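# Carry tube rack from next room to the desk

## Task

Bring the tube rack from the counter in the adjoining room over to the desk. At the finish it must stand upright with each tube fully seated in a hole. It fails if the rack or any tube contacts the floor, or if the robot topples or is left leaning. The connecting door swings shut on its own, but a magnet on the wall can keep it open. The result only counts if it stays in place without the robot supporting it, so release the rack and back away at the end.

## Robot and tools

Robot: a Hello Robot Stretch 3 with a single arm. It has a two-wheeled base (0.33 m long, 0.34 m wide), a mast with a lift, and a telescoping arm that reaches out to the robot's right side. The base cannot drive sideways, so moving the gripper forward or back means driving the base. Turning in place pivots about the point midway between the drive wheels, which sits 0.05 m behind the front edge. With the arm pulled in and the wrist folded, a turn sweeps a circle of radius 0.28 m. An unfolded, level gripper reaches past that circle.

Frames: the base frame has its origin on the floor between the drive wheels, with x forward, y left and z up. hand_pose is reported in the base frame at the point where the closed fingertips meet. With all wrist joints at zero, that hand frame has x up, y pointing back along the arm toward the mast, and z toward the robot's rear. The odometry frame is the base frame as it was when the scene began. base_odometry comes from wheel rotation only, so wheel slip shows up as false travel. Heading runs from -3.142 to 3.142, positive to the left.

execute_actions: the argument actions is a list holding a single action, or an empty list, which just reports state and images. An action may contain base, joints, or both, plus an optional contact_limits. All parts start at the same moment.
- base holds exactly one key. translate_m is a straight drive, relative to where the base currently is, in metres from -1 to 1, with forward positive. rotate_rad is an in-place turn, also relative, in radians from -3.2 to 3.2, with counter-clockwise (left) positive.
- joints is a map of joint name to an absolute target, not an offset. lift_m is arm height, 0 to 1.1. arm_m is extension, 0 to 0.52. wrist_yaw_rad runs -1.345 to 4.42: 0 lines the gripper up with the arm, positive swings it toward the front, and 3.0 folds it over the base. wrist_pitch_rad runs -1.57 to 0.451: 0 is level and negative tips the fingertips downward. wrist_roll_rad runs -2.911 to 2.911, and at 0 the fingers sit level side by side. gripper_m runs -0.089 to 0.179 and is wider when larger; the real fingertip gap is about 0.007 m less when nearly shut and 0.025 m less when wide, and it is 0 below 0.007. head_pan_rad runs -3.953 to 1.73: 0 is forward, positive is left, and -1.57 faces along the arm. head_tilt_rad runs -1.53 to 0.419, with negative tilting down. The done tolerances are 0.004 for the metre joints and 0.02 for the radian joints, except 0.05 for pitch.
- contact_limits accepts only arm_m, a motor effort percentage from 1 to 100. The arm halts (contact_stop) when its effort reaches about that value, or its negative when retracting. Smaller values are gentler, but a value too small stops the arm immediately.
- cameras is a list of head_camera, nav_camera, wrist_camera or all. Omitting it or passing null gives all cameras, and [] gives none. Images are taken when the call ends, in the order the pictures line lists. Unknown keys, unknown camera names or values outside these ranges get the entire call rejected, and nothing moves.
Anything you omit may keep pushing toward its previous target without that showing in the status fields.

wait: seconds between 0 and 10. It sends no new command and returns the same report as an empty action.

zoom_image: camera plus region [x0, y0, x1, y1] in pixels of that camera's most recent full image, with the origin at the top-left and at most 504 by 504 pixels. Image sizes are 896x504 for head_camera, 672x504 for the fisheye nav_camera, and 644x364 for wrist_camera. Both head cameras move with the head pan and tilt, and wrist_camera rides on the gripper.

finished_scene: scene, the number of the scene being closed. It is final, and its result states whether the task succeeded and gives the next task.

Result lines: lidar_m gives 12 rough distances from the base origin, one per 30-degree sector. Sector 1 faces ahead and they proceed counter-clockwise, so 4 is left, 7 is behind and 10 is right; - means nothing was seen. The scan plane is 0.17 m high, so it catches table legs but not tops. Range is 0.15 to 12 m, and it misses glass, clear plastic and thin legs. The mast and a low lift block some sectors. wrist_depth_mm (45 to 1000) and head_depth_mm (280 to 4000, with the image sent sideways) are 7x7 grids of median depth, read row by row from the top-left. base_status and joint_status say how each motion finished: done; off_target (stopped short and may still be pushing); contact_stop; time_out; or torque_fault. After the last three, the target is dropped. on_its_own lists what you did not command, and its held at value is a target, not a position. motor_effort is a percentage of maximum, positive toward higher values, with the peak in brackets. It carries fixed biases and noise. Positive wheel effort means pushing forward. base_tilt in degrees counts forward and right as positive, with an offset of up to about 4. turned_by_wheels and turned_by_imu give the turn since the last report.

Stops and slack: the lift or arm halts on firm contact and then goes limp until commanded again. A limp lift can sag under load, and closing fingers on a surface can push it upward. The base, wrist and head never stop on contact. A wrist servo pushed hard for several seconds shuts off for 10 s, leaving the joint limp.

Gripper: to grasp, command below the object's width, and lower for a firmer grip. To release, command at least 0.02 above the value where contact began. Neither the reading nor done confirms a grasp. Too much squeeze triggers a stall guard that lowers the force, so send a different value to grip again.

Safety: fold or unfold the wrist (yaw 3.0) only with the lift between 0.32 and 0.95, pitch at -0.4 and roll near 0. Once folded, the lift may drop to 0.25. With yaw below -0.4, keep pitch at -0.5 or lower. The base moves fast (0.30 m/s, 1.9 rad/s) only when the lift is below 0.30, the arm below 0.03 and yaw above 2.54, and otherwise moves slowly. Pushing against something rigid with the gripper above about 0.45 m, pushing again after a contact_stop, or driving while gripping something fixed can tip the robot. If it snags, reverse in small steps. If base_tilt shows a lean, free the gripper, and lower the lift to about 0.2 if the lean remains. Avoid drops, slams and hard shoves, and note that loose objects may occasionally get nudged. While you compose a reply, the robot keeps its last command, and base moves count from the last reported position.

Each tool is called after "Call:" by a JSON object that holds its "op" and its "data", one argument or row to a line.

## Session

Call:
{"op": "execute_actions", "data": {
  "actions": []
}}

Scene clock: 0.00 s.
base_odometry: x=+0.000 y=+0.000 heading=+0.000 (m, m, rad; odometry frame)
turned_by_wheels: +0.000 (rad since the last result)
turned_by_imu: +0.000 (rad since the last result)
base_tilt: forward=-0.8 right=+0.3 (deg)
lidar_m: 2.82 2.28 1.33 1.50 1.41 0.98 0.92 0.95 1.06 1.01 1.03 1.35
head_depth_mm: 1997 2455 2698 2755 2746 2760 2352 / 1972 2889 2917 2895 2921 2899 2336 / 1950 2881 2921 2876 2859 2913 2367 / 1926 2862 2879 2873 2842 2865 2394 / 1928 2828 2848 2830 2830 2823 2428 / 1872 2796 2816 2824 2799 2771 2469 / 1870 2781 2782 2744 2797 2751 2483
base_status: not commanded
joint_positions: lift_m=+0.505 arm_m=-0.002 wrist_yaw_rad=+2.882 wrist_pitch_rad=-0.530 wrist_roll_rad=-0.006 gripper_m=+0.037 head_pan_rad=+0.007 head_tilt_rad=-0.011
joint_status: not commanded
motor_effort: left_wheel=+0 right_wheel=+0 lift_m=+26 arm_m=+0 wrist_yaw_rad=-1 wrist_pitch_rad=+4 wrist_roll_rad=+0 gripper_m=+0 head_pan_rad=+1 head_tilt_rad=+2 (%)
hand_pose: x=+0.0324 y=+0.0595 z=+0.4938 quat_wxyz=(+0.272, +0.698, +0.096, +0.655) (m; base frame)
wrist_depth_mm: - - - - - - - / - - - - - - - / - - - - - - - / - - - 970 968 940 936 / 828 796 794 791 816 791 760 / 695 688 - 682 - 680 674 / 610 602 - 601 589 593 589
pictures: head_camera (sideways: a quarter turn clockwise sets it upright), nav_camera (sideways: a quarter turn counterclockwise sets it upright), wrist_camera
Images, in order (width x height): head_camera 896x504, nav_camera 672x504, wrist_camera 644x364.

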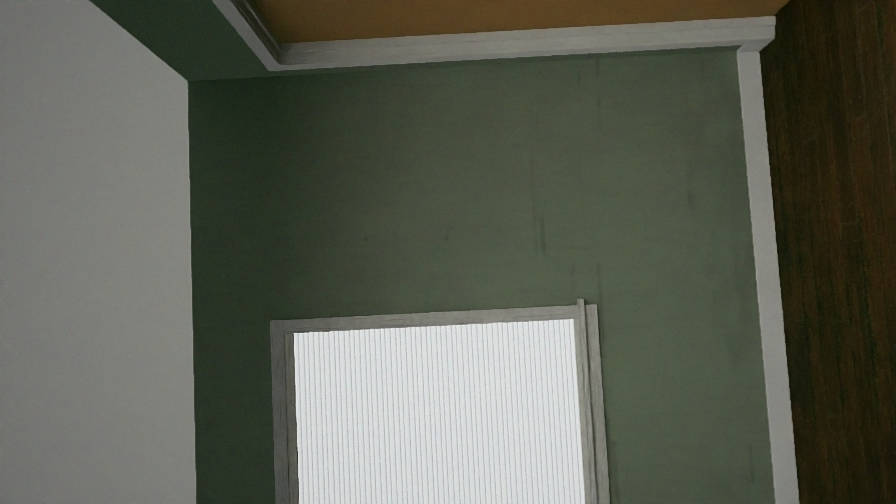

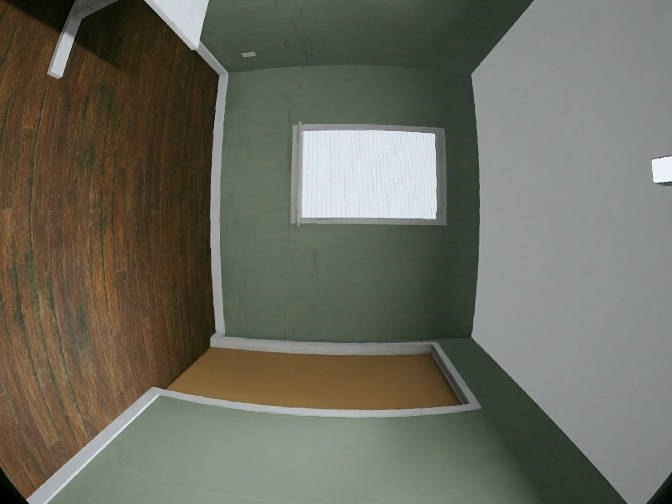

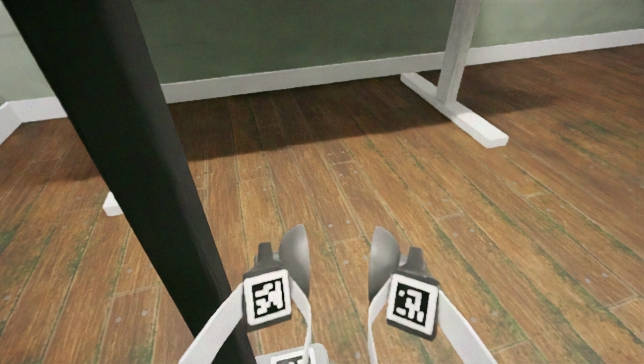

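Call:
{"op": "execute_actions", "data": {
  "actions": [
    {"joints":{"lift_m":0.28,"wrist_pitch_rad":-0.3,"wrist_yaw_rad":3.0,"head_pan_rad":-3.14,"head_tilt_rad":-0.9}}
  ],
  "cameras": []
}}

Call:
{"op": "execute_actions", "data": {
  "actions": [
    {"base":{"translate_m":1}}
  ],
  "cameras": []
}}

Call:
{"op": "execute_actions", "data": {
  "actions": [
    {"base":{"translate_m":0.8}}
  ],
  "cameras": []
}}

Call:
{"op": "execute_actions", "data": {
  "actions": [
    {"base":{"rotate_rad":1.85}}
  ],
  "cameras": ["head_camera","nav_camera"]
}}

Scene clock: 13.47 s.
base_odometry: x=+0.000 y=+0.000 heading=+0.000 (m, m, rad; odometry frame)
turned_by_wheels: +0.000 (rad since the last result)
turned_by_imu: +0.000 (rad since the last result)
base_tilt: forward=-0.8 right=+0.4 (deg)
lidar_m: 2.82 2.28 1.33 1.50 1.40 0.98 0.93 0.95 1.07 1.01 1.03 1.35
head_depth_mm: 865 1004 1194 1485 1449 1268 1131 / 855 990 1178 1453 1453 1280 - / 845 977 1159 1424 1457 1281 - / 834 964 1137 1394 1460 1279 1178 / 825 952 1125 1378 1464 1284 1161 / 816 937 1103 1354 1468 1286 1143 / 806 929 1094 1324 1473 1300 1146
base_status: not commanded
joint_positions: lift_m=+0.280 arm_m=-0.002 wrist_yaw_rad=+2.998 wrist_pitch_rad=-0.322 wrist_roll_rad=-0.006 gripper_m=+0.037 head_pan_rad=-3.133 head_tilt_rad=-0.889
joint_status: all done
motor_effort: left_wheel=+0(0) right_wheel=+0(0) lift_m=+16(23) arm_m=+0(0) wrist_yaw_rad=+3(2) wrist_pitch_rad=+7(8) wrist_roll_rad=+0(0) gripper_m=+1(0) head_pan_rad=-4(50) head_tilt_rad=-7(52) (%)
hand_pose: x=+0.0124 y=+0.0906 z=+0.3153 quat_wxyz=(+0.163, +0.702, +0.064, +0.690) (m; base frame)
wrist_depth_mm: - - - - - - - / - - - - - - - / - - - - - - - / 904 920 902 917 892 891 887 / 690 682 714 695 708 673 669 / 561 564 - 545 - 551 549 / 468 475 - 480 453 460 456
pictures: none
No camera images: the call's "cameras" was empty. Leave "cameras" out to get every camera's image.

Scene clock: 18.57 s.
base_odometry: x=+1.000 y=+0.000 heading=+0.000 (m, m, rad; odometry frame)
turned_by_wheels: +0.000 (rad since the last result)
turned_by_imu: +0.006 (rad since the last result)
base_tilt: forward=-0.8 right=+0.3 (deg)
lidar_m: 1.83 1.87 1.65 1.08 1.60 1.74 1.92 1.43 1.00 0.95 0.97 1.37
head_depth_mm: 1825 2109 2017 1707 1453 1272 1134 / 1819 2121 2027 1708 1456 1271 - / 1798 2061 2037 1701 1467 1281 - / 1761 2051 2042 1708 1456 1282 1176 / 1749 2026 2051 1710 1465 1285 1160 / 1737 1987 2055 1717 1470 1289 1146 / 1718 1979 2074 1720 1477 1291 1143
base_status: done
joint_positions: lift_m=+0.280 arm_m=-0.002 wrist_yaw_rad=+2.999 wrist_pitch_rad=-0.321 wrist_roll_rad=-0.006 gripper_m=+0.037 head_pan_rad=-3.133 head_tilt_rad=-0.890
joint_status: not commanded
motor_effort: left_wheel=-1(12) right_wheel=+0(6) lift_m=+15(16) arm_m=+0(0) wrist_yaw_rad=+2(2) wrist_pitch_rad=+7(8) wrist_roll_rad=+0(1) gripper_m=+0(0) head_pan_rad=-4(4) head_tilt_rad=-6(8) (%)
hand_pose: x=+0.0122 y=+0.0906 z=+0.3154 quat_wxyz=(+0.163, +0.702, +0.064, +0.690) (m; base frame)
wrist_depth_mm: - - - - - - - / - - - - - - - / - - - - - - - / 910 920 897 911 898 904 902 / 689 692 710 681 730 673 678 / 554 557 - 549 - 546 546 / 465 478 - 476 450 460 456
pictures: none
No camera images: the call's "cameras" was empty. Leave "cameras" out to get every camera's image.

Scene clock: 23.00 s.
base_odometry: x=+1.800 y=+0.000 heading=+0.000 (m, m, rad; odometry frame)
turned_by_wheels: +0.000 (rad since the last result)
turned_by_imu: +0.005 (rad since the last result)
base_tilt: forward=-0.8 right=+0.3 (deg)
lidar_m: 1.04 1.07 1.41 1.60 1.43 2.17 2.70 1.36 0.96 0.91 1.00 1.10
head_depth_mm: 2615 2515 2015 1682 1456 1274 1131 / 2595 2524 2025 1695 1457 1278 - / 2550 2536 2043 1698 1467 1280 - / 2536 2551 2054 1711 1466 1285 1181 / 2478 2558 2055 1710 1470 1283 1166 / 2486 2562 2068 1715 1472 1286 1145 / 2471 2572 2064 1728 1479 1292 1149
base_status: done
joint_positions: lift_m=+0.280 arm_m=-0.002 wrist_yaw_rad=+2.999 wrist_pitch_rad=-0.321 wrist_roll_rad=-0.006 gripper_m=+0.037 head_pan_rad=-3.133 head_tilt_rad=-0.890
joint_status: not commanded
motor_effort: left_wheel=-2(11) right_wheel=+2(6) lift_m=+15(15) arm_m=+0(1) wrist_yaw_rad=+2(1) wrist_pitch_rad=+7(7) wrist_roll_rad=+0(0) gripper_m=-1(0) head_pan_rad=-4(4) head_tilt_rad=-6(6) (%)
hand_pose: x=+0.0122 y=+0.0907 z=+0.3154 quat_wxyz=(+0.163, +0.702, +0.064, +0.691) (m; base frame)
wrist_depth_mm: - - - - - - - / - - - - - - - / - - - - - - - / 926 909 921 916 909 878 889 / 697 683 707 696 708 678 684 / 558 554 - 547 - 549 546 / 468 480 - 474 446 456 458
pictures: none
No camera images: the call's "cameras" was empty. Leave "cameras" out to get every camera's image.

Scene clock: 25.47 s.
base_odometry: x=+1.800 y=+0.000 heading=+1.850 (m, m, rad; odometry frame)
turned_by_wheels: +1.850 (rad since the last result)
turned_by_imu: +1.826 (rad since the last result)
base_tilt: forward=-0.9 right=+0.3 (deg)
lidar_m: 1.60 1.43 2.41 2.00 1.09 0.91 0.98 1.10 1.04 1.04 1.18 1.61
head_depth_mm: 833 925 1058 1280 1437 1271 1129 / 866 992 1164 1375 1463 1274 - / 878 1014 1199 1467 1456 1279 - / 895 1035 1225 1505 1466 1284 1177 / 910 1054 1254 1548 1467 1287 1162 / 926 1076 1288 1592 1476 1290 1146 / 942 1095 1311 1610 1466 1289 1144
base_status: done
joint_positions: lift_m=+0.280 arm_m=-0.002 wrist_yaw_rad=+2.999 wrist_pitch_rad=-0.321 wrist_roll_rad=-0.006 gripper_m=+0.037 head_pan_rad=-3.134 head_tilt_rad=-0.890
joint_status: not commanded
motor_effort: left_wheel=-2(13) right_wheel=+2(10) lift_m=+16(15) arm_m=+0(0) wrist_yaw_rad=+1(1) wrist_pitch_rad=+7(7) wrist_roll_rad=+0(0) gripper_m=-1(0) head_pan_rad=-4(4) head_tilt_rad=-7(7) (%)
hand_pose: x=+0.0122 y=+0.0906 z=+0.3154 quat_wxyz=(+0.163, +0.702, +0.064, +0.691) (m; base frame)
wrist_depth_mm: 894 - - - - - - / 919 - - - - - - / 919 - - - - - - / 865 925 910 893 919 883 889 / 689 690 691 696 721 683 684 / 553 556 - 553 - 554 544 / 462 477 - 477 444 464 460
pictures: head_camera (sideways: a quarter turn clockwise sets it upright), nav_camera (sideways: a quarter turn counterclockwise sets it upright)
Images, in order (width x height): head_camera 896x504, nav_camera 672x504.

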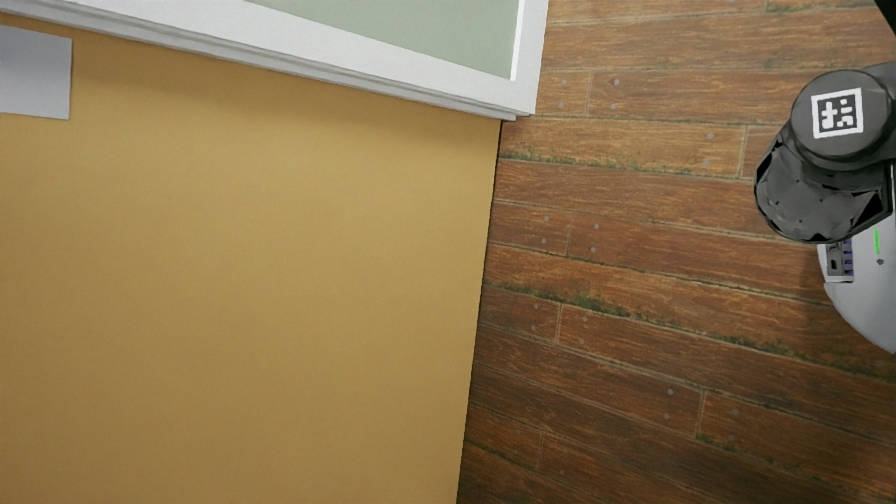

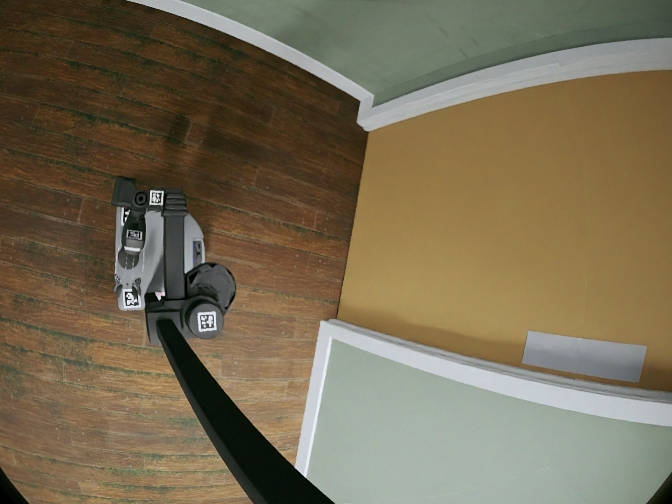

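Call:
{"op": "execute_actions", "data": {
  "actions": [
    {"base":{"translate_m":-0.62}}
  ],
  "cameras": []
}}

Call:
{"op": "execute_actions", "data": {
  "actions": [
    {"joints":{"lift_m":0.31}}
  ],
  "cameras": []
}}

Call:
{"op": "execute_actions", "data": {
  "actions": [
    {"base":{"translate_m":-0.45}}
  ],
  "cameras": []
}}

Call:
{"op": "execute_actions", "data": {
  "actions": [
    {"base":{"rotate_rad":0.2}}
  ],
  "cameras": []
}}

Call:
{"op": "execute_actions", "data": {
  "actions": [
    {"base":{"translate_m":-0.2}}
  ],
  "cameras": []
}}

Call:
{"op": "execute_actions", "data": {
  "actions": [
    {"base":{"rotate_rad":0.25}}
  ],
  "cameras": []
}}

Call:
{"op": "execute_actions", "data": {
  "actions": [
    {"base":{"translate_m":-0.2}}
  ],
  "cameras": []
}}

Call:
{"op": "execute_actions", "data": {
  "actions": [
    {"base":{"rotate_rad":0.3}}
  ],
  "cameras": []
}}

Call:
{"op": "execute_actions", "data": {
  "actions": [
    {"base":{"translate_m":-0.2}}
  ],
  "cameras": []
}}

Call:
{"op": "execute_actions", "data": {
  "actions": [
    {"base":{"rotate_rad":0.3}}
  ],
  "cameras": ["nav_camera"]
}}

Scene clock: 46.60 s.
base_odometry: x=+1.971 y=-0.596 heading=+1.850 (m, m, rad; odometry frame)
turned_by_wheels: +0.000 (rad since the last result)
turned_by_imu: -0.004 (rad since the last result)
base_tilt: forward=-0.8 right=+0.3 (deg)
lidar_m: 2.21 2.00 2.84 0.68 0.40 0.38 0.38 0.43 0.70 0.92 1.03 1.69
head_depth_mm: 308 354 416 503 637 870 1098 / 314 360 425 517 657 905 - / 318 367 432 528 680 930 - / 323 374 443 543 703 996 1183 / 328 381 453 558 727 1048 1161 / 334 388 463 574 755 1102 1141 / 340 395 474 590 786 1169 1140
base_status: done
joint_positions: lift_m=+0.280 arm_m=-0.002 wrist_yaw_rad=+2.999 wrist_pitch_rad=-0.321 wrist_roll_rad=-0.006 gripper_m=+0.037 head_pan_rad=-3.134 head_tilt_rad=-0.890
joint_status: not commanded
motor_effort: left_wheel=-1(13) right_wheel=+1(4) lift_m=+16(16) arm_m=+0(0) wrist_yaw_rad=+2(2) wrist_pitch_rad=+7(7) wrist_roll_rad=+0(0) gripper_m=+0(1) head_pan_rad=-4(4) head_tilt_rad=-6(7) (%)
hand_pose: x=+0.0122 y=+0.0906 z=+0.3154 quat_wxyz=(+0.163, +0.702, +0.064, +0.691) (m; base frame)
wrist_depth_mm: 310 - 820 - - - - / 320 363 858 - - - - / 339 377 871 - - - - / 359 407 845 910 886 893 881 / 385 413 704 682 715 676 675 / 401 452 - 554 - 547 550 / 402 462 - 479 446 462 460
pictures: none
No camera images: the call's "cameras" was empty. Leave "cameras" out to get every camera's image.

Scene clock: 47.67 s.
base_odometry: x=+1.971 y=-0.596 heading=+1.850 (m, m, rad; odometry frame)
turned_by_wheels: +0.000 (rad since the last result)
turned_by_imu: +0.000 (rad since the last result)
base_tilt: forward=-0.8 right=+0.3 (deg)
lidar_m: 2.20 2.01 2.84 0.69 0.40 0.38 0.38 0.43 0.70 0.91 1.03 1.68
head_depth_mm: 309 354 415 503 637 869 1083 / 313 360 425 516 658 908 - / 318 367 434 530 680 921 - / 323 374 443 545 705 990 1178 / 328 381 453 558 731 1047 1158 / 334 387 463 574 756 1105 1141 / 340 395 473 591 783 1164 1154
base_status: not commanded
joint_positions: lift_m=+0.309 arm_m=-0.002 wrist_yaw_rad=+2.999 wrist_pitch_rad=-0.321 wrist_roll_rad=-0.006 gripper_m=+0.037 head_pan_rad=-3.134 head_tilt_rad=-0.890
joint_status: all done
motor_effort: left_wheel=-1(1) right_wheel=+1(1) lift_m=+35(36) arm_m=+0(0) wrist_yaw_rad=+2(1) wrist_pitch_rad=+7(7) wrist_roll_rad=+0(1) gripper_m=-1(0) head_pan_rad=-4(4) head_tilt_rad=-6(7) (%)
hand_pose: x=+0.0122 y=+0.0907 z=+0.3445 quat_wxyz=(+0.163, +0.702, +0.064, +0.691) (m; base frame)
wrist_depth_mm: 310 - 821 - - - - / 324 360 840 - - - - / 339 380 890 - - - - / 359 401 849 - 979 988 975 / 384 414 752 722 755 729 725 / 401 454 - 582 - 585 578 / 405 477 - 490 475 493 489
pictures: none
No camera images: the call's "cameras" was empty. Leave "cameras" out to get every camera's image.

Scene clock: 53.20 s.
base_odometry: x=+2.095 y=-1.029 heading=+1.850 (m, m, rad; odometry frame)
turned_by_wheels: +0.000 (rad since the last result)
turned_by_imu: +0.014 (rad since the last result)
base_tilt: forward=-0.8 right=+0.3 (deg)
lidar_m: 2.42 2.44 0.34 0.35 2.50 0.32 0.27 0.27 0.31 0.53 0.94 1.55
head_depth_mm: - 306 370 469 641 1043 1154 / - 299 350 438 586 883 - / - 291 333 412 541 759 - / - - 318 389 500 699 959 / - - 306 368 467 636 908 / - - 298 350 437 584 879 / - - 291 332 411 538 777
base_status: translate_m off_target (by the wheels' count: -0.4498 of -0.4500)
joint_positions: lift_m=+0.310 arm_m=-0.002 wrist_yaw_rad=+3.000 wrist_pitch_rad=-0.320 wrist_roll_rad=-0.006 gripper_m=+0.037 head_pan_rad=-3.134 head_tilt_rad=-0.894
joint_status: not commanded
on_its_own: left_wheel is at rest, and its effort (-23) is outside its rest range (-18 to +18); right_wheel is at rest, and its effort (-24) is outside its rest range (-18 to +18)
motor_effort: left_wheel=-23(75) right_wheel=-24(46) lift_m=+33(34) arm_m=+0(0) wrist_yaw_rad=+1(1) wrist_pitch_rad=+6(7) wrist_roll_rad=+0(0) gripper_m=-1(0) head_pan_rad=-3(4) head_tilt_rad=-3(6) (%)
hand_pose: x=+0.0121 y=+0.0908 z=+0.3448 quat_wxyz=(+0.162, +0.702, +0.064, +0.691) (m; base frame)
wrist_depth_mm: - - - - 329 - - / - - - - 356 - - / - - - - 377 - - / - - - - 415 961 946 / 743 750 752 733 446 730 722 / 569 591 - 555 - 594 591 / 456 499 - 496 481 491 492
pictures: none
No camera images: the call's "cameras" was empty. Leave "cameras" out to get every camera's image.

Scene clock: 54.47 s.
base_odometry: x=+2.094 y=-1.028 heading=+2.049 (m, m, rad; odometry frame)
turned_by_wheels: +0.199 (rad since the last result)
turned_by_imu: +0.193 (rad since the last result)
base_tilt: forward=-0.8 right=+0.3 (deg)
lidar_m: 2.42 3.13 0.34 2.33 0.43 0.29 0.27 0.28 0.36 0.68 1.07 2.30
head_depth_mm: - 287 325 404 535 785 1113 / - - 319 395 517 749 - / - - 312 385 501 693 - / - - 307 376 486 682 959 / - - 304 367 471 658 976 / - - 302 359 458 633 1018 / - - 298 351 446 607 956
base_status: done
joint_positions: lift_m=+0.310 arm_m=-0.002 wrist_yaw_rad=+3.000 wrist_pitch_rad=-0.320 wrist_roll_rad=-0.006 gripper_m=+0.037 head_pan_rad=-3.134 head_tilt_rad=-0.894
joint_status: not commanded
on_its_own: left_wheel is at rest, and its effort (-49) is outside its rest range (-18 to +18)
motor_effort: left_wheel=-49(62) right_wheel=-10(18) lift_m=+32(33) arm_m=+0(0) wrist_yaw_rad=+2(0) wrist_pitch_rad=+6(6) wrist_roll_rad=+0(0) gripper_m=+1(0) head_pan_rad=-4(3) head_tilt_rad=-4(4) (%)
hand_pose: x=+0.0121 y=+0.0908 z=+0.3448 quat_wxyz=(+0.162, +0.702, +0.064, +0.691) (m; base frame)
wrist_depth_mm: - - - - - 305 - / - - - - 361 322 - / 396 - - - 383 345 - / 386 - - - 409 376 946 / 378 730 756 742 429 430 729 / 369 573 - 589 - 566 588 / 364 489 - 501 479 497 490
pictures: none
No camera images: the call's "cameras" was empty. Leave "cameras" out to get every camera's image.

Scene clock: 57.47 s.
base_odometry: x=+2.187 y=-1.206 heading=+2.049 (m, m, rad; odometry frame)
turned_by_wheels: +0.000 (rad since the last result)
turned_by_imu: +0.003 (rad since the last result)
base_tilt: forward=-0.8 right=+0.3 (deg)
lidar_m: 2.62 0.46 0.48 2.42 2.07 0.34 0.27 0.27 0.29 0.43 0.97 2.09
head_depth_mm: 295 342 419 543 772 1246 1151 / 287 318 386 488 667 1049 - / - 303 358 444 586 832 - / - 292 333 407 523 729 983 / - - 312 376 472 636 889 / - - 300 349 430 563 814 / - - 289 325 396 504 697
base_status: translate_m off_target (by the wheels' count: -0.1999 of -0.2000)
joint_positions: lift_m=+0.310 arm_m=-0.002 wrist_yaw_rad=+3.000 wrist_pitch_rad=-0.320 wrist_roll_rad=-0.006 gripper_m=+0.037 head_pan_rad=-3.134 head_tilt_rad=-0.894
joint_status: not commanded
on_its_own: left_wheel is at rest, and its effort (-21) is outside its rest range (-18 to +18); right_wheel is at rest, and its effort (-20) is outside its rest range (-18 to +18)
motor_effort: left_wheel=-21(53) right_wheel=-20(38) lift_m=+33(33) arm_m=+0(1) wrist_yaw_rad=+0(0) wrist_pitch_rad=+7(7) wrist_roll_rad=+0(0) gripper_m=+0(0) head_pan_rad=-3(4) head_tilt_rad=-4(3) (%)
hand_pose: x=+0.0121 y=+0.0908 z=+0.3448 quat_wxyz=(+0.162, +0.702, +0.064, +0.691) (m; base frame)
wrist_depth_mm: - - - - - 821 345 / - - - - - 750 365 / - - - - - 681 379 / - - - - 957 625 404 / 749 727 751 741 771 534 433 / 590 602 - 596 - 527 472 / 495 498 - 500 477 492 489
pictures: none
No camera images: the call's "cameras" was empty. Leave "cameras" out to get every camera's image.

Scene clock: 58.83 s.
base_odometry: x=+2.186 y=-1.206 heading=+2.299 (m, m, rad; odometry frame)
turned_by_wheels: +0.250 (rad since the last result)
turned_by_imu: +0.241 (rad since the last result)
base_tilt: forward=-0.8 right=+0.3 (deg)
lidar_m: 2.61 0.46 1.48 2.44 0.49 0.30 0.27 0.27 0.33 0.63 1.25 2.81
head_depth_mm: - 296 344 432 579 881 1150 / - 290 333 414 547 808 - / - 287 321 396 517 724 - / - - 311 380 491 683 960 / - - 304 366 466 645 930 / - - 298 353 445 604 938 / - - 294 340 425 568 855
base_status: done
joint_positions: lift_m=+0.310 arm_m=-0.002 wrist_yaw_rad=+3.000 wrist_pitch_rad=-0.320 wrist_roll_rad=-0.006 gripper_m=+0.037 head_pan_rad=-3.134 head_tilt_rad=-0.894
joint_status: not commanded
on_its_own: left_wheel is at rest, and its effort (-42) is outside its rest range (-18 to +18)
motor_effort: left_wheel=-42(58) right_wheel=-11(14) lift_m=+33(33) arm_m=+0(0) wrist_yaw_rad=+1(1) wrist_pitch_rad=+6(6) wrist_roll_rad=+0(0) gripper_m=+0(0) head_pan_rad=-4(4) head_tilt_rad=-4(5) (%)
hand_pose: x=+0.0121 y=+0.0908 z=+0.3448 quat_wxyz=(+0.162, +0.702, +0.064, +0.691) (m; base frame)
wrist_depth_mm: - - - - - - - / - - - - - - 841 / - - - - - - 706 / 445 - - - 952 960 618 / 429 724 752 739 760 737 536 / 415 586 - 587 - 587 435 / 398 498 - 495 477 488 444
pictures: none
No camera images: the call's "cameras" was empty. Leave "cameras" out to get every camera's image.

Scene clock: 61.90 s.
base_odometry: x=+2.319 y=-1.355 heading=+2.299 (m, m, rad; odometry frame)
turned_by_wheels: +0.000 (rad since the last result)
turned_by_imu: +0.013 (rad since the last result)
base_tilt: forward=-0.8 right=+0.3 (deg)
lidar_m: 0.67 0.64 2.50 2.22 1.79 0.37 0.27 0.26 0.27 0.37 1.07 2.97
head_depth_mm: 316 378 470 624 918 1277 1148 / 298 345 421 540 750 1210 - / 287 318 381 476 633 909 - / - 299 348 426 546 755 1008 / - 289 321 385 480 640 877 / - - 299 352 430 554 778 / - - 288 323 389 485 651
base_status: done
joint_positions: lift_m=+0.310 arm_m=-0.002 wrist_yaw_rad=+3.000 wrist_pitch_rad=-0.320 wrist_roll_rad=-0.006 gripper_m=+0.037 head_pan_rad=-3.134 head_tilt_rad=-0.894
joint_status: not commanded
on_its_own: left_wheel is at rest, and its effort (-19) is outside its rest range (-18 to +18)
motor_effort: left_wheel=-19(50) right_wheel=-15(34) lift_m=+33(33) arm_m=+0(0) wrist_yaw_rad=+2(1) wrist_pitch_rad=+6(6) wrist_roll_rad=+0(0) gripper_m=-1(1) head_pan_rad=-3(3) head_tilt_rad=-4(4) (%)
hand_pose: x=+0.0121 y=+0.0908 z=+0.3448 quat_wxyz=(+0.162, +0.702, +0.064, +0.691) (m; base frame)
wrist_depth_mm: - - - - - - - / - - - - - - - / - - - - - - - / - - - - 968 936 934 / 745 740 758 719 751 733 718 / 609 592 - 587 - 576 590 / 494 494 - 494 477 493 487
pictures: none
No camera images: the call's "cameras" was empty. Leave "cameras" out to get every camera's image.

Scene clock: 63.37 s.
base_odometry: x=+2.319 y=-1.355 heading=+2.598 (m, m, rad; odometry frame)
turned_by_wheels: +0.299 (rad since the last result)
turned_by_imu: +0.290 (rad since the last result)
base_tilt: forward=-0.8 right=+0.3 (deg)
lidar_m: 0.64 1.00 2.54 1.89 0.53 0.31 0.27 0.27 0.32 0.60 1.88 2.80
head_depth_mm: - 301 360 454 616 964 1149 / - 295 343 429 570 854 - / - 291 328 406 531 744 - / - - 315 385 497 690 958 / - - 305 368 466 640 917 / - - 299 350 440 591 899 / - - 292 335 416 550 807
base_status: done
joint_positions: lift_m=+0.310 arm_m=-0.002 wrist_yaw_rad=+3.000 wrist_pitch_rad=-0.320 wrist_roll_rad=-0.006 gripper_m=+0.037 head_pan_rad=-3.134 head_tilt_rad=-0.894
joint_status: not commanded
on_its_own: left_wheel is at rest, and its effort (-38) is outside its rest range (-18 to +18)
motor_effort: left_wheel=-38(54) right_wheel=-7(8) lift_m=+33(33) arm_m=+1(0) wrist_yaw_rad=+1(1) wrist_pitch_rad=+6(7) wrist_roll_rad=+0(0) gripper_m=+1(0) head_pan_rad=-4(3) head_tilt_rad=-3(3) (%)
hand_pose: x=+0.0121 y=+0.0908 z=+0.3448 quat_wxyz=(+0.162, +0.702, +0.064, +0.691) (m; base frame)
wrist_depth_mm: - - - - - - - / - - - - - - - / - - - - - - - / 686 - - - 963 946 931 / 468 756 752 728 744 726 724 / 456 595 - 582 - 595 596 / 431 496 - 493 479 487 487
pictures: none
No camera images: the call's "cameras" was empty. Leave "cameras" out to get every camera's image.

Scene clock: 66.33 s.
base_odometry: x=+2.491 y=-1.458 heading=+2.598 (m, m, rad; odometry frame)
turned_by_wheels: +0.000 (rad since the last result)
turned_by_imu: +0.125 (rad since the last result)
base_tilt: forward=-0.8 right=+0.4 (deg)
lidar_m: 0.82 2.00 2.30 1.73 1.61 0.36 0.27 0.26 0.28 0.40 2.23 2.95
head_depth_mm: 303 360 445 582 844 1247 1148 / 292 332 404 514 708 1135 - / - 309 370 460 609 870 - / - 296 341 416 534 742 994 / - 286 316 380 476 638 881 / - - 299 350 429 556 793 / - - 289 323 391 493 669
base_status: done
joint_positions: lift_m=+0.310 arm_m=-0.002 wrist_yaw_rad=+3.000 wrist_pitch_rad=-0.320 wrist_roll_rad=-0.006 gripper_m=+0.037 head_pan_rad=-3.134 head_tilt_rad=-0.894
joint_status: not commanded
motor_effort: left_wheel=-14(51) right_wheel=-10(37) lift_m=+32(33) arm_m=+0(0) wrist_yaw_rad=+1(0) wrist_pitch_rad=+6(7) wrist_roll_rad=+0(0) gripper_m=+0(0) head_pan_rad=-4(4) head_tilt_rad=-4(4) (%)
hand_pose: x=+0.0121 y=+0.0908 z=+0.3448 quat_wxyz=(+0.162, +0.702, +0.064, +0.691) (m; base frame)
wrist_depth_mm: - - - - - - - / - - - - - - - / - - - - - - - / - - - - 972 969 980 / 741 734 757 733 775 723 719 / 598 594 - 588 - 587 588 / 502 493 - 501 480 485 484
pictures: none
No camera images: the call's "cameras" was empty. Leave "cameras" out to get every camera's image.

Scene clock: 67.73 s.
base_odometry: x=+2.490 y=-1.458 heading=+2.898 (m, m, rad; odometry frame)
turned_by_wheels: +0.300 (rad since the last result)
turned_by_imu: +0.292 (rad since the last result)
base_tilt: forward=-0.8 right=+0.2 (deg)
lidar_m: 0.99 2.65 1.88 1.69 0.49 0.31 0.27 0.27 0.33 1.12 2.96 0.82
head_depth_mm: - 297 347 437 586 897 1148 / - 291 335 417 551 817 - / - 288 323 398 520 727 - / - - 311 381 493 687 957 / - - 304 366 467 642 926 / - - 298 352 443 601 931 / - - 293 339 423 563 846
base_status: done
joint_positions: lift_m=+0.310 arm_m=-0.002 wrist_yaw_rad=+3.000 wrist_pitch_rad=-0.320 wrist_roll_rad=-0.006 gripper_m=+0.037 head_pan_rad=-3.134 head_tilt_rad=-0.894
joint_status: not commanded
on_its_own: left_wheel is at rest, and its effort (-31) is outside its rest range (-18 to +18)
motor_effort: left_wheel=-31(48) right_wheel=-6(6) lift_m=+33(32) arm_m=+0(0) wrist_yaw_rad=+0(0) wrist_pitch_rad=+6(7) wrist_roll_rad=+0(0) gripper_m=-1(0) head_pan_rad=-3(3) head_tilt_rad=-3(3) (%)
hand_pose: x=+0.0121 y=+0.0908 z=+0.3448 quat_wxyz=(+0.162, +0.702, +0.064, +0.691) (m; base frame)
wrist_depth_mm: 882 - - - - - - / 495 - - - - - - / 471 - - - - - - / 455 - - - 970 961 945 / 437 711 747 736 767 734 723 / 421 574 - 587 - 592 590 / 405 498 - 490 478 485 492
pictures: nav_camera (sideways: a quarter turn counterclockwise sets it upright)
Images, in order (width x height): nav_camera 672x504.

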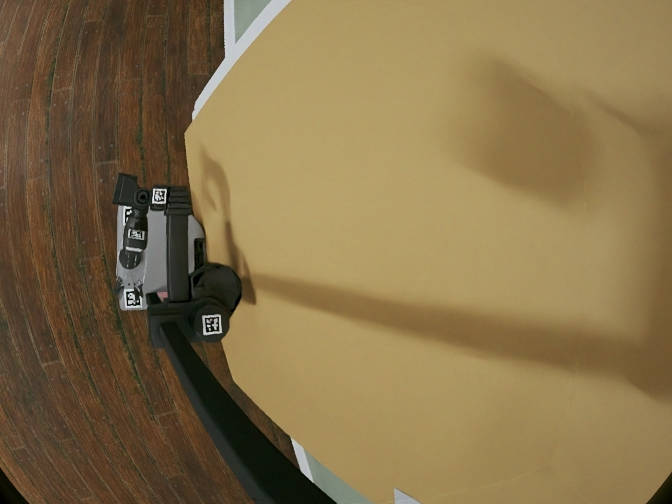

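Call:
{"op": "execute_actions", "data": {
  "actions": [
    {"base":{"translate_m":-0.05}}
  ],
  "cameras": []
}}

Call:
{"op": "execute_actions", "data": {
  "actions": [
    {"base":{"translate_m":0.06},"joints":{"head_pan_rad":0.4,"head_tilt_rad":-0.3,"lift_m":0.28}}
  ],
  "cameras": ["head_camera","nav_camera"]
}}

Scene clock: 75.03 s.
base_odometry: x=+2.539 y=-1.470 heading=+2.897 (m, m, rad; odometry frame)
turned_by_wheels: -0.001 (rad since the last result)
turned_by_imu: +0.035 (rad since the last result)
base_tilt: forward=-0.8 right=+0.3 (deg)
lidar_m: 1.09 2.69 1.84 1.67 0.51 0.31 0.27 0.27 0.32 1.15 2.98 0.84
head_depth_mm: - 298 353 445 603 928 1148 / - 294 339 423 562 835 - / - 289 326 403 526 736 - / - - 314 385 496 692 - / - - 305 368 468 647 922 / - - 298 353 444 600 911 / - - 294 339 422 560 833
base_status: translate_m off_target (by the wheels' count: -0.0497 of -0.0500)
joint_positions: lift_m=+0.310 arm_m=-0.002 wrist_yaw_rad=+3.001 wrist_pitch_rad=-0.319 wrist_roll_rad=-0.006 gripper_m=+0.037 head_pan_rad=-3.135 head_tilt_rad=-0.896
joint_status: not commanded
on_its_own: left_wheel is at rest, and its effort (-72) is outside its rest range (-18 to +18); right_wheel is at rest, and its effort (-31) is outside its rest range (-18 to +18)
motor_effort: left_wheel=-72(86) right_wheel=-31(41) lift_m=+31(33) arm_m=+0(0) wrist_yaw_rad=+0(0) wrist_pitch_rad=+6(7) wrist_roll_rad=-1(1) gripper_m=+0(0) head_pan_rad=-2(3) head_tilt_rad=-3(4) (%)
hand_pose: x=+0.0119 y=+0.0909 z=+0.3451 quat_wxyz=(+0.161, +0.702, +0.064, +0.691) (m; base frame)
wrist_depth_mm: 774 - - - - - - / 754 - - - - - - / 499 - - - - - - / 476 925 - - 952 962 966 / 448 715 745 738 764 739 707 / 439 575 - 590 - 586 587 / 412 503 - 496 481 489 492
pictures: none
No camera images: the call's "cameras" was empty. Leave "cameras" out to get every camera's image.

Scene clock: 77.30 s.
base_odometry: x=+2.480 y=-1.456 heading=+2.897 (m, m, rad; odometry frame)
turned_by_wheels: +0.000 (rad since the last result)
turned_by_imu: +0.001 (rad since the last result)
base_tilt: forward=-0.8 right=+0.2 (deg)
lidar_m: 1.07 2.62 1.84 1.69 0.61 0.37 0.33 0.33 0.39 1.29 2.95 0.79
head_depth_mm: 2811 2954 3082 3014 2779 2000 1561 / 2868 3047 3116 2691 2777 2026 1582 / 2889 3046 3147 2755 2824 2036 1575 / 2940 3127 3284 2778 2892 2046 1584 / 3024 3179 3372 2832 2915 2057 1602 / 3090 3292 3413 2926 2925 2089 1616 / 3113 3267 3178 3009 2974 2093 1617
base_status: done
joint_positions: lift_m=+0.281 arm_m=-0.002 wrist_yaw_rad=+3.001 wrist_pitch_rad=-0.319 wrist_roll_rad=-0.006 gripper_m=+0.037 head_pan_rad=+0.393 head_tilt_rad=-0.309
joint_status: all done
motor_effort: left_wheel=+0(64) right_wheel=+0(29) lift_m=+15(28) arm_m=+0(0) wrist_yaw_rad=-1(0) wrist_pitch_rad=+6(6) wrist_roll_rad=+0(0) gripper_m=+0(1) head_pan_rad=+4(49) head_tilt_rad=+6(43) (%)
hand_pose: x=+0.0119 y=+0.0909 z=+0.3159 quat_wxyz=(+0.161, +0.702, +0.064, +0.691) (m; base frame)
wrist_depth_mm: 888 - - - - - - / 843 - - - - - - / 814 - - - - - - / 684 918 916 914 891 905 900 / 540 693 696 690 727 691 682 / 514 554 - 555 - 548 550 / 457 482 - 480 447 468 460
pictures: head_camera (sideways: a quarter turn clockwise sets it upright), nav_camera (sideways: a quarter turn counterclockwise sets it upright)
Images, in order (width x height): head_camera 896x504, nav_camera 672x504.

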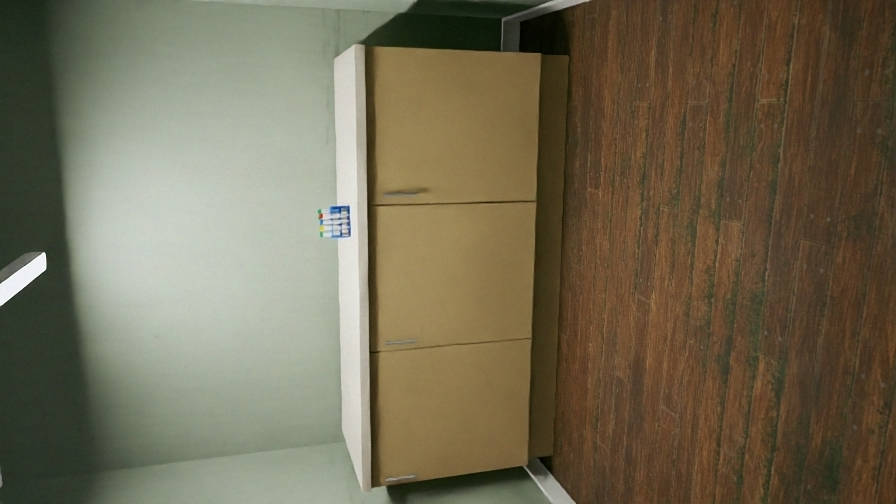

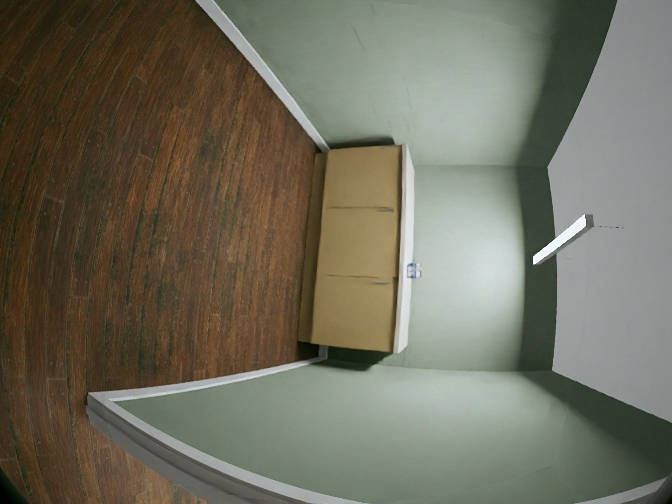

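Call:
{"op": "execute_actions", "data": {
  "actions": [
    {"base":{"rotate_rad":0.38}}
  ],
  "cameras": []
}}

Call:
{"op": "execute_actions", "data": {
  "actions": [
    {"base":{"translate_m":1}}
  ],
  "cameras": []
}}

Call:
{"op": "execute_actions", "data": {
  "actions": [
    {"base":{"translate_m":1},"joints":{"head_pan_rad":-1.57,"head_tilt_rad":-0.6}}
  ],
  "cameras": []
}}

Call:
{"op": "execute_actions", "data": {
  "actions": [
    {"base":{"rotate_rad":1.37},"joints":{"lift_m":0.85,"wrist_pitch_rad":-0.4}}
  ],
  "cameras": []
}}

Call:
{"op": "execute_actions", "data": {
  "actions": [
    {"joints":{"wrist_yaw_rad":-0.07,"gripper_m":0.179,"arm_m":0.1}}
  ],
  "cameras": ["head_camera"]
}}

Call:
{"op": "execute_actions", "data": {
  "actions": [
    {"joints":{"wrist_pitch_rad":0.02,"arm_m":0.2}}
  ],
  "cameras": ["head_camera","wrist_camera"]
}}

Scene clock: 96.83 s.
base_odometry: x=+2.480 y=-1.456 heading=-3.006 (m, m, rad; odometry frame)
turned_by_wheels: +0.380 (rad since the last result)
turned_by_imu: +0.376 (rad since the last result)
base_tilt: forward=-0.9 right=+0.3 (deg)
lidar_m: 2.62 1.99 1.69 1.11 0.41 0.33 0.33 0.36 0.98 3.03 0.79 0.79
head_depth_mm: 2937 3069 3131 2715 2780 2001 1568 / 3106 3252 3264 2852 2835 2028 1568 / 3231 3350 3372 3043 2848 2047 1591 / 2800 2922 3027 3188 2910 2057 1590 / 2440 2512 2615 2725 2725 2075 1595 / 2164 2216 2298 2349 2468 2086 1611 / 1927 1992 2043 2082 2158 2090 1619
base_status: done
joint_positions: lift_m=+0.281 arm_m=-0.002 wrist_yaw_rad=+3.001 wrist_pitch_rad=-0.319 wrist_roll_rad=-0.006 gripper_m=+0.037 head_pan_rad=+0.393 head_tilt_rad=-0.309
joint_status: not commanded
motor_effort: left_wheel=-2(11) right_wheel=+1(7) lift_m=+15(16) arm_m=+0(0) wrist_yaw_rad=+0(1) wrist_pitch_rad=+6(6) wrist_roll_rad=+0(0) gripper_m=+1(0) head_pan_rad=+5(4) head_tilt_rad=+6(6) (%)
hand_pose: x=+0.0119 y=+0.0909 z=+0.3159 quat_wxyz=(+0.161, +0.702, +0.064, +0.691) (m; base frame)
wrist_depth_mm: 352 - - - - - - / 355 419 - - - - - / 356 447 - - - - - / 358 477 896 912 893 885 892 / 359 475 708 693 719 687 680 / 361 510 - 554 - 549 547 / 361 462 - 479 451 465 459
pictures: none
No camera images: the call's "cameras" was empty. Leave "cameras" out to get every camera's image.

Scene clock: 101.93 s.
base_odometry: x=+1.490 y=-1.591 heading=-3.006 (m, m, rad; odometry frame)
turned_by_wheels: +0.000 (rad since the last result)
turned_by_imu: +0.006 (rad since the last result)
base_tilt: forward=-0.7 right=+0.4 (deg)
lidar_m: 1.65 1.72 1.46 1.46 1.67 1.31 1.31 1.49 0.65 0.65 0.75 1.25
head_depth_mm: 2029 2126 2205 1684 1755 1856 1560 / 2150 2255 2365 1791 1870 1944 1578 / 2279 2386 2482 1916 2009 2030 1586 / 2362 2477 2556 2034 2184 2044 1587 / 2079 2152 2231 2199 2339 2069 1597 / 1838 1902 1973 2023 2109 2041 1610 / 1668 1700 1745 1801 1857 1888 1617
base_status: done
joint_positions: lift_m=+0.280 arm_m=-0.002 wrist_yaw_rad=+3.001 wrist_pitch_rad=-0.319 wrist_roll_rad=-0.006 gripper_m=+0.037 head_pan_rad=+0.393 head_tilt_rad=-0.309
joint_status: not commanded
motor_effort: left_wheel=-2(10) right_wheel=+2(8) lift_m=+15(15) arm_m=+0(0) wrist_yaw_rad=+0(1) wrist_pitch_rad=+6(7) wrist_roll_rad=+0(0) gripper_m=+0(1) head_pan_rad=+5(4) head_tilt_rad=+5(6) (%)
hand_pose: x=+0.0119 y=+0.0909 z=+0.3159 quat_wxyz=(+0.161, +0.702, +0.064, +0.691) (m; base frame)
wrist_depth_mm: - - - - - - - / - - - - - - - / - - - - - - - / 934 919 923 920 896 904 887 / 695 687 707 682 720 689 695 / 547 558 - 554 - 546 548 / 473 480 - 479 450 465 457
pictures: none
No camera images: the call's "cameras" was empty. Leave "cameras" out to get every camera's image.

Scene clock: 107.03 s.
base_odometry: x=+0.499 y=-1.726 heading=-3.006 (m, m, rad; odometry frame)
turned_by_wheels: +0.000 (rad since the last result)
turned_by_imu: +0.006 (rad since the last result)
base_tilt: forward=-0.7 right=+0.3 (deg)
lidar_m: 0.68 0.76 1.23 1.23 1.41 2.30 2.28 1.03 0.88 0.88 0.81 0.68
head_depth_mm: 712 780 859 959 1087 1254 1266 / 724 793 883 982 1115 1292 1268 / 741 815 902 1006 1148 1339 1271 / 752 830 920 1034 1180 1371 1275 / 768 845 944 1061 1217 1412 1289 / 783 866 967 1092 1258 1438 1289 / 798 885 990 1121 1297 1470 1293
base_status: done
joint_positions: lift_m=+0.280 arm_m=-0.002 wrist_yaw_rad=+3.001 wrist_pitch_rad=-0.319 wrist_roll_rad=-0.006 gripper_m=+0.037 head_pan_rad=-1.563 head_tilt_rad=-0.593
joint_status: all done
motor_effort: left_wheel=-2(10) right_wheel=+1(8) lift_m=+16(15) arm_m=+0(0) wrist_yaw_rad=+1(1) wrist_pitch_rad=+6(7) wrist_roll_rad=+0(0) gripper_m=+1(0) head_pan_rad=-4(51) head_tilt_rad=-4(30) (%)
hand_pose: x=+0.0119 y=+0.0909 z=+0.3159 quat_wxyz=(+0.161, +0.702, +0.064, +0.691) (m; base frame)
wrist_depth_mm: - - - - - - 862 / - - - - - - 874 / - - - - - - 911 / 923 924 896 875 911 887 847 / 700 691 700 685 724 684 678 / 564 556 - 558 - 551 547 / 469 477 - 476 446 457 457
pictures: none
No camera images: the call's "cameras" was empty. Leave "cameras" out to get every camera's image.

Scene clock: 113.03 s.
base_odometry: x=+0.499 y=-1.726 heading=-1.636 (m, m, rad; odometry frame)
turned_by_wheels: +1.370 (rad since the last result)
turned_by_imu: +1.359 (rad since the last result)
base_tilt: forward=-0.8 right=+0.3 (deg)
lidar_m: 1.23 1.29 1.81 2.28 1.22 0.91 0.88 0.92 0.70 0.68 0.70 0.97
head_depth_mm: 1107 1223 997 779 876 1022 - / 1107 1221 1007 776 870 1013 1147 / 1110 1219 1012 779 866 1007 1253 / 1109 1217 868 784 861 1003 1133 / 1108 1216 977 781 857 999 1141 / 1107 1220 1042 775 855 991 1206 / 1107 1217 1058 773 849 987 1209
base_status: done
joint_positions: lift_m=+0.850 arm_m=-0.002 wrist_yaw_rad=+3.001 wrist_pitch_rad=-0.415 wrist_roll_rad=-0.006 gripper_m=+0.037 head_pan_rad=-1.563 head_tilt_rad=-0.593
joint_status: all done
motor_effort: left_wheel=-2(13) right_wheel=+1(7) lift_m=+34(35) arm_m=-1(1) wrist_yaw_rad=+1(1) wrist_pitch_rad=+5(6) wrist_roll_rad=-1(0) gripper_m=-1(0) head_pan_rad=-4(5) head_tilt_rad=-5(4) (%)
hand_pose: x=+0.0103 y=+0.0800 z=+0.8628 quat_wxyz=(+0.194, +0.698, +0.097, +0.682) (m; base frame)
wrist_depth_mm: - - - - - - - / - - - - - - - / - - - - - - - / - - - - - - - / - - - - - - - / - - - - - - - / - - - - 951 - -
pictures: none
No camera images: the call's "cameras" was empty. Leave "cameras" out to get every camera's image.

Scene clock: 115.57 s.
base_odometry: x=+0.499 y=-1.726 heading=-1.636 (m, m, rad; odometry frame)
turned_by_wheels: +0.000 (rad since the last result)
turned_by_imu: +0.000 (rad since the last result)
base_tilt: forward=-0.8 right=+0.3 (deg)
lidar_m: 1.23 1.29 1.80 2.28 1.22 0.91 0.89 0.93 0.70 0.68 0.70 0.97
head_depth_mm: 1115 1226 999 780 848 - - / 1108 1220 1007 775 838 - - / 1115 1219 1012 779 835 - 1191 / 1113 1220 868 784 845 1024 1223 / 1109 1217 979 780 850 996 1224 / 1108 1216 1048 776 853 990 1210 / 1105 1219 1054 774 851 985 1204
base_status: not commanded
joint_positions: lift_m=+0.850 arm_m=+0.100 wrist_yaw_rad=-0.068 wrist_pitch_rad=-0.415 wrist_roll_rad=-0.006 gripper_m=+0.179 head_pan_rad=-1.563 head_tilt_rad=-0.593
joint_status: all done
motor_effort: left_wheel=-2(2) right_wheel=+1(2) lift_m=+34(34) arm_m=+3(5) wrist_yaw_rad=-1(2) wrist_pitch_rad=+5(5) wrist_roll_rad=-1(0) gripper_m=+0(85) head_pan_rad=-5(4) head_tilt_rad=-5(4) (%)
hand_pose: x=-0.0367 y=-0.4690 z=+0.8628 quat_wxyz=(+0.689, +0.123, -0.694, -0.169) (m; base frame)
wrist_depth_mm: 660 642 636 456 602 586 574 / 300 300 304 305 306 303 302 / 337 341 341 343 348 346 349 / 376 374 377 378 377 381 384 / 414 412 417 419 428 429 429 / 468 472 464 477 480 489 475 / 529 543 535 547 552 555 -
pictures: head_camera (sideways: a quarter turn clockwise sets it upright)
Images, in order (width x height): head_camera 896x504.

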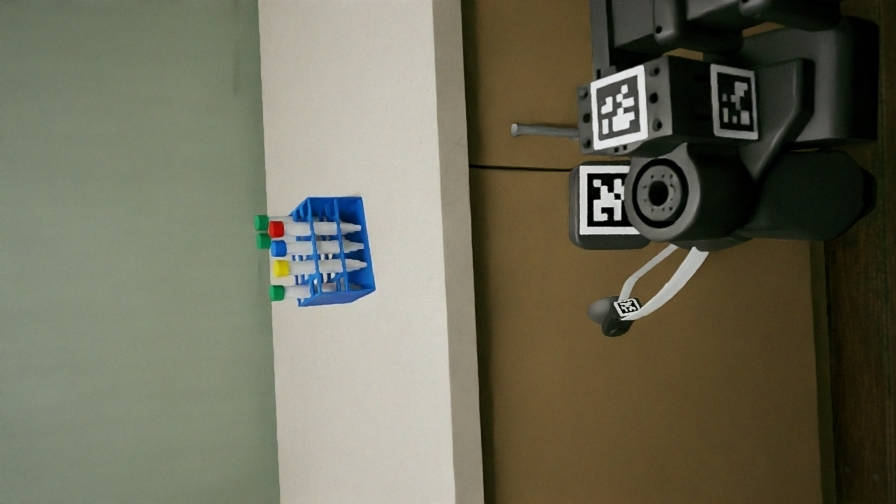

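Scene clock: 117.53 s.
base_odometry: x=+0.499 y=-1.726 heading=-1.636 (m, m, rad; odometry frame)
turned_by_wheels: +0.000 (rad since the last result)
turned_by_imu: +0.000 (rad since the last result)
base_tilt: forward=-0.8 right=+0.3 (deg)
lidar_m: 1.23 1.29 1.81 2.28 1.22 0.91 0.88 0.93 0.70 0.68 0.70 0.97
head_depth_mm: 1114 1222 996 780 - 1041 1214 / 1113 1219 1009 775 - 1044 1215 / 1111 1223 1007 778 - 1038 1222 / 1111 1223 867 782 878 1004 1222 / 1109 1218 981 785 860 998 1223 / 1104 1219 1046 777 853 994 1204 / 1102 1215 1054 774 853 988 1209
base_status: not commanded
joint_positions: lift_m=+0.850 arm_m=+0.200 wrist_yaw_rad=-0.069 wrist_pitch_rad=-0.004 wrist_roll_rad=-0.006 gripper_m=+0.179 head_pan_rad=-1.563 head_tilt_rad=-0.593
joint_status: all done
motor_effort: left_wheel=-2(2) right_wheel=+1(1) lift_m=+34(34) arm_m=+3(3) wrist_yaw_rad=+0(2) wrist_pitch_rad=+8(8) wrist_roll_rad=-1(0) gripper_m=+0(0) head_pan_rad=-4(4) head_tilt_rad=-4(5) (%)
hand_pose: x=-0.0390 y=-0.6003 z=+0.9631 quat_wxyz=(+0.709, -0.023, -0.704, -0.026) (m; base frame)
wrist_depth_mm: 791 790 819 790 796 798 783 / 825 806 812 807 793 815 807 / 842 840 839 821 838 828 828 / 684 705 717 429 750 772 847 / 344 354 353 356 359 362 365 / 229 233 233 235 237 238 256 / - 238 226 227 229 230 -
pictures: head_camera (sideways: a quarter turn clockwise sets it upright), wrist_camera
Images, in order (width x height): head_camera 896x504, wrist_camera 644x364.

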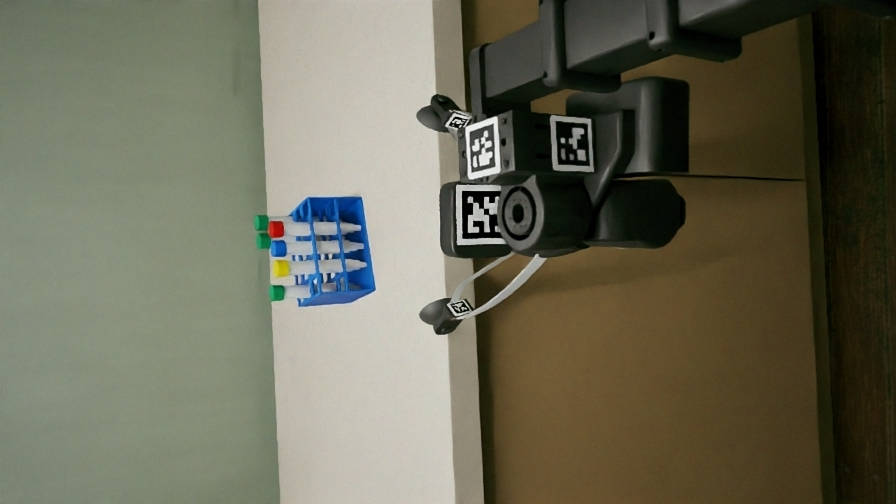

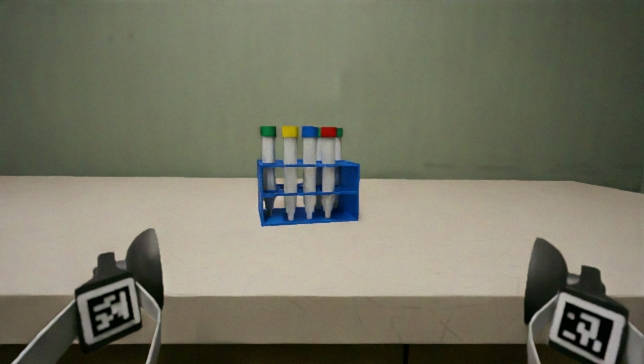

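Call:
{"op": "execute_actions", "data": {
  "actions": [
    {"joints":{"wrist_yaw_rad":0.09,"arm_m":0.41,"lift_m":0.845}}
  ],
  "cameras": ["head_camera","wrist_camera"]
}}

Scene clock: 127.67 s.
base_odometry: x=+0.499 y=-1.726 heading=-1.636 (m, m, rad; odometry frame)
turned_by_wheels: +0.000 (rad since the last result)
turned_by_imu: +0.000 (rad since the last result)
base_tilt: forward=-0.8 right=+0.4 (deg)
lidar_m: 1.23 1.29 1.81 2.28 1.22 0.91 0.88 0.93 0.70 0.68 0.70 0.97
head_depth_mm: 1109 1216 999 774 - - 1211 / 1114 1220 1070 - 873 1011 1214 / 1110 1222 1118 795 862 1007 1222 / 1109 1223 869 782 863 1001 1222 / 1112 1217 1035 780 855 995 1224 / 1106 1219 1047 777 853 994 1208 / 1112 1215 1057 774 852 987 1213
base_status: not commanded
joint_positions: lift_m=+0.846 arm_m=+0.410 wrist_yaw_rad=+0.089 wrist_pitch_rad=-0.003 wrist_roll_rad=-0.006 gripper_m=+0.179 head_pan_rad=-1.563 head_tilt_rad=-0.593
joint_status: all done
motor_effort: left_wheel=-2(2) right_wheel=+2(2) lift_m=+15(32) arm_m=+3(2) wrist_yaw_rad=+1(3) wrist_pitch_rad=+7(8) wrist_roll_rad=+0(0) gripper_m=+0(0) head_pan_rad=-4(4) head_tilt_rad=-4(4) (%)
hand_pose: x=+0.0014 y=-0.8099 z=+0.9594 quat_wxyz=(+0.709, +0.033, -0.704, +0.030) (m; base frame)
wrist_depth_mm: 702 675 643 604 591 549 532 / 736 688 660 635 605 572 556 / 740 708 673 207 183 588 552 / 662 712 671 206 186 589 561 / 331 335 340 197 189 316 354 / 222 223 224 206 207 206 248 / - 163 166 168 169 170 -
pictures: head_camera (sideways: a quarter turn clockwise sets it upright), wrist_camera
Images, in order (width x height): head_camera 896x504, wrist_camera 644x364.

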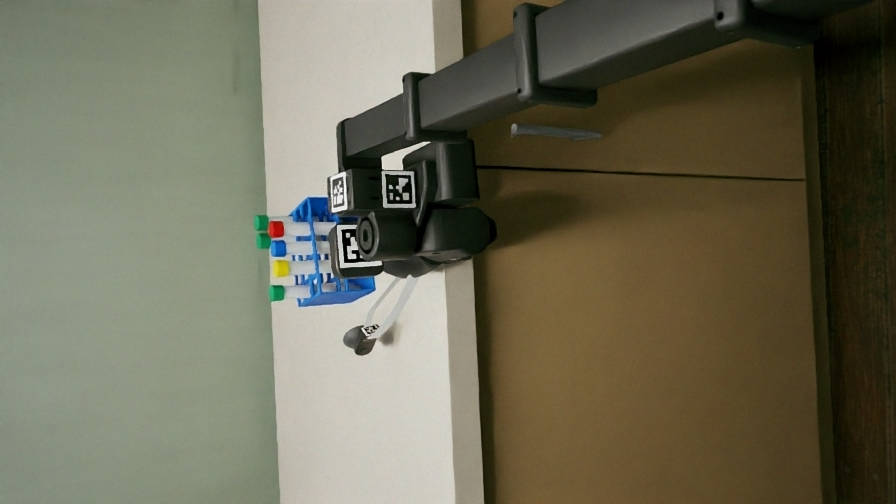

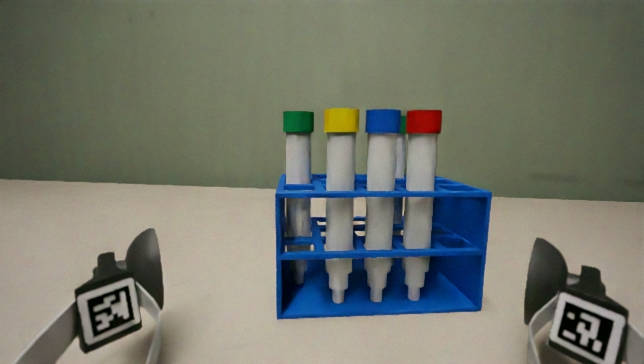

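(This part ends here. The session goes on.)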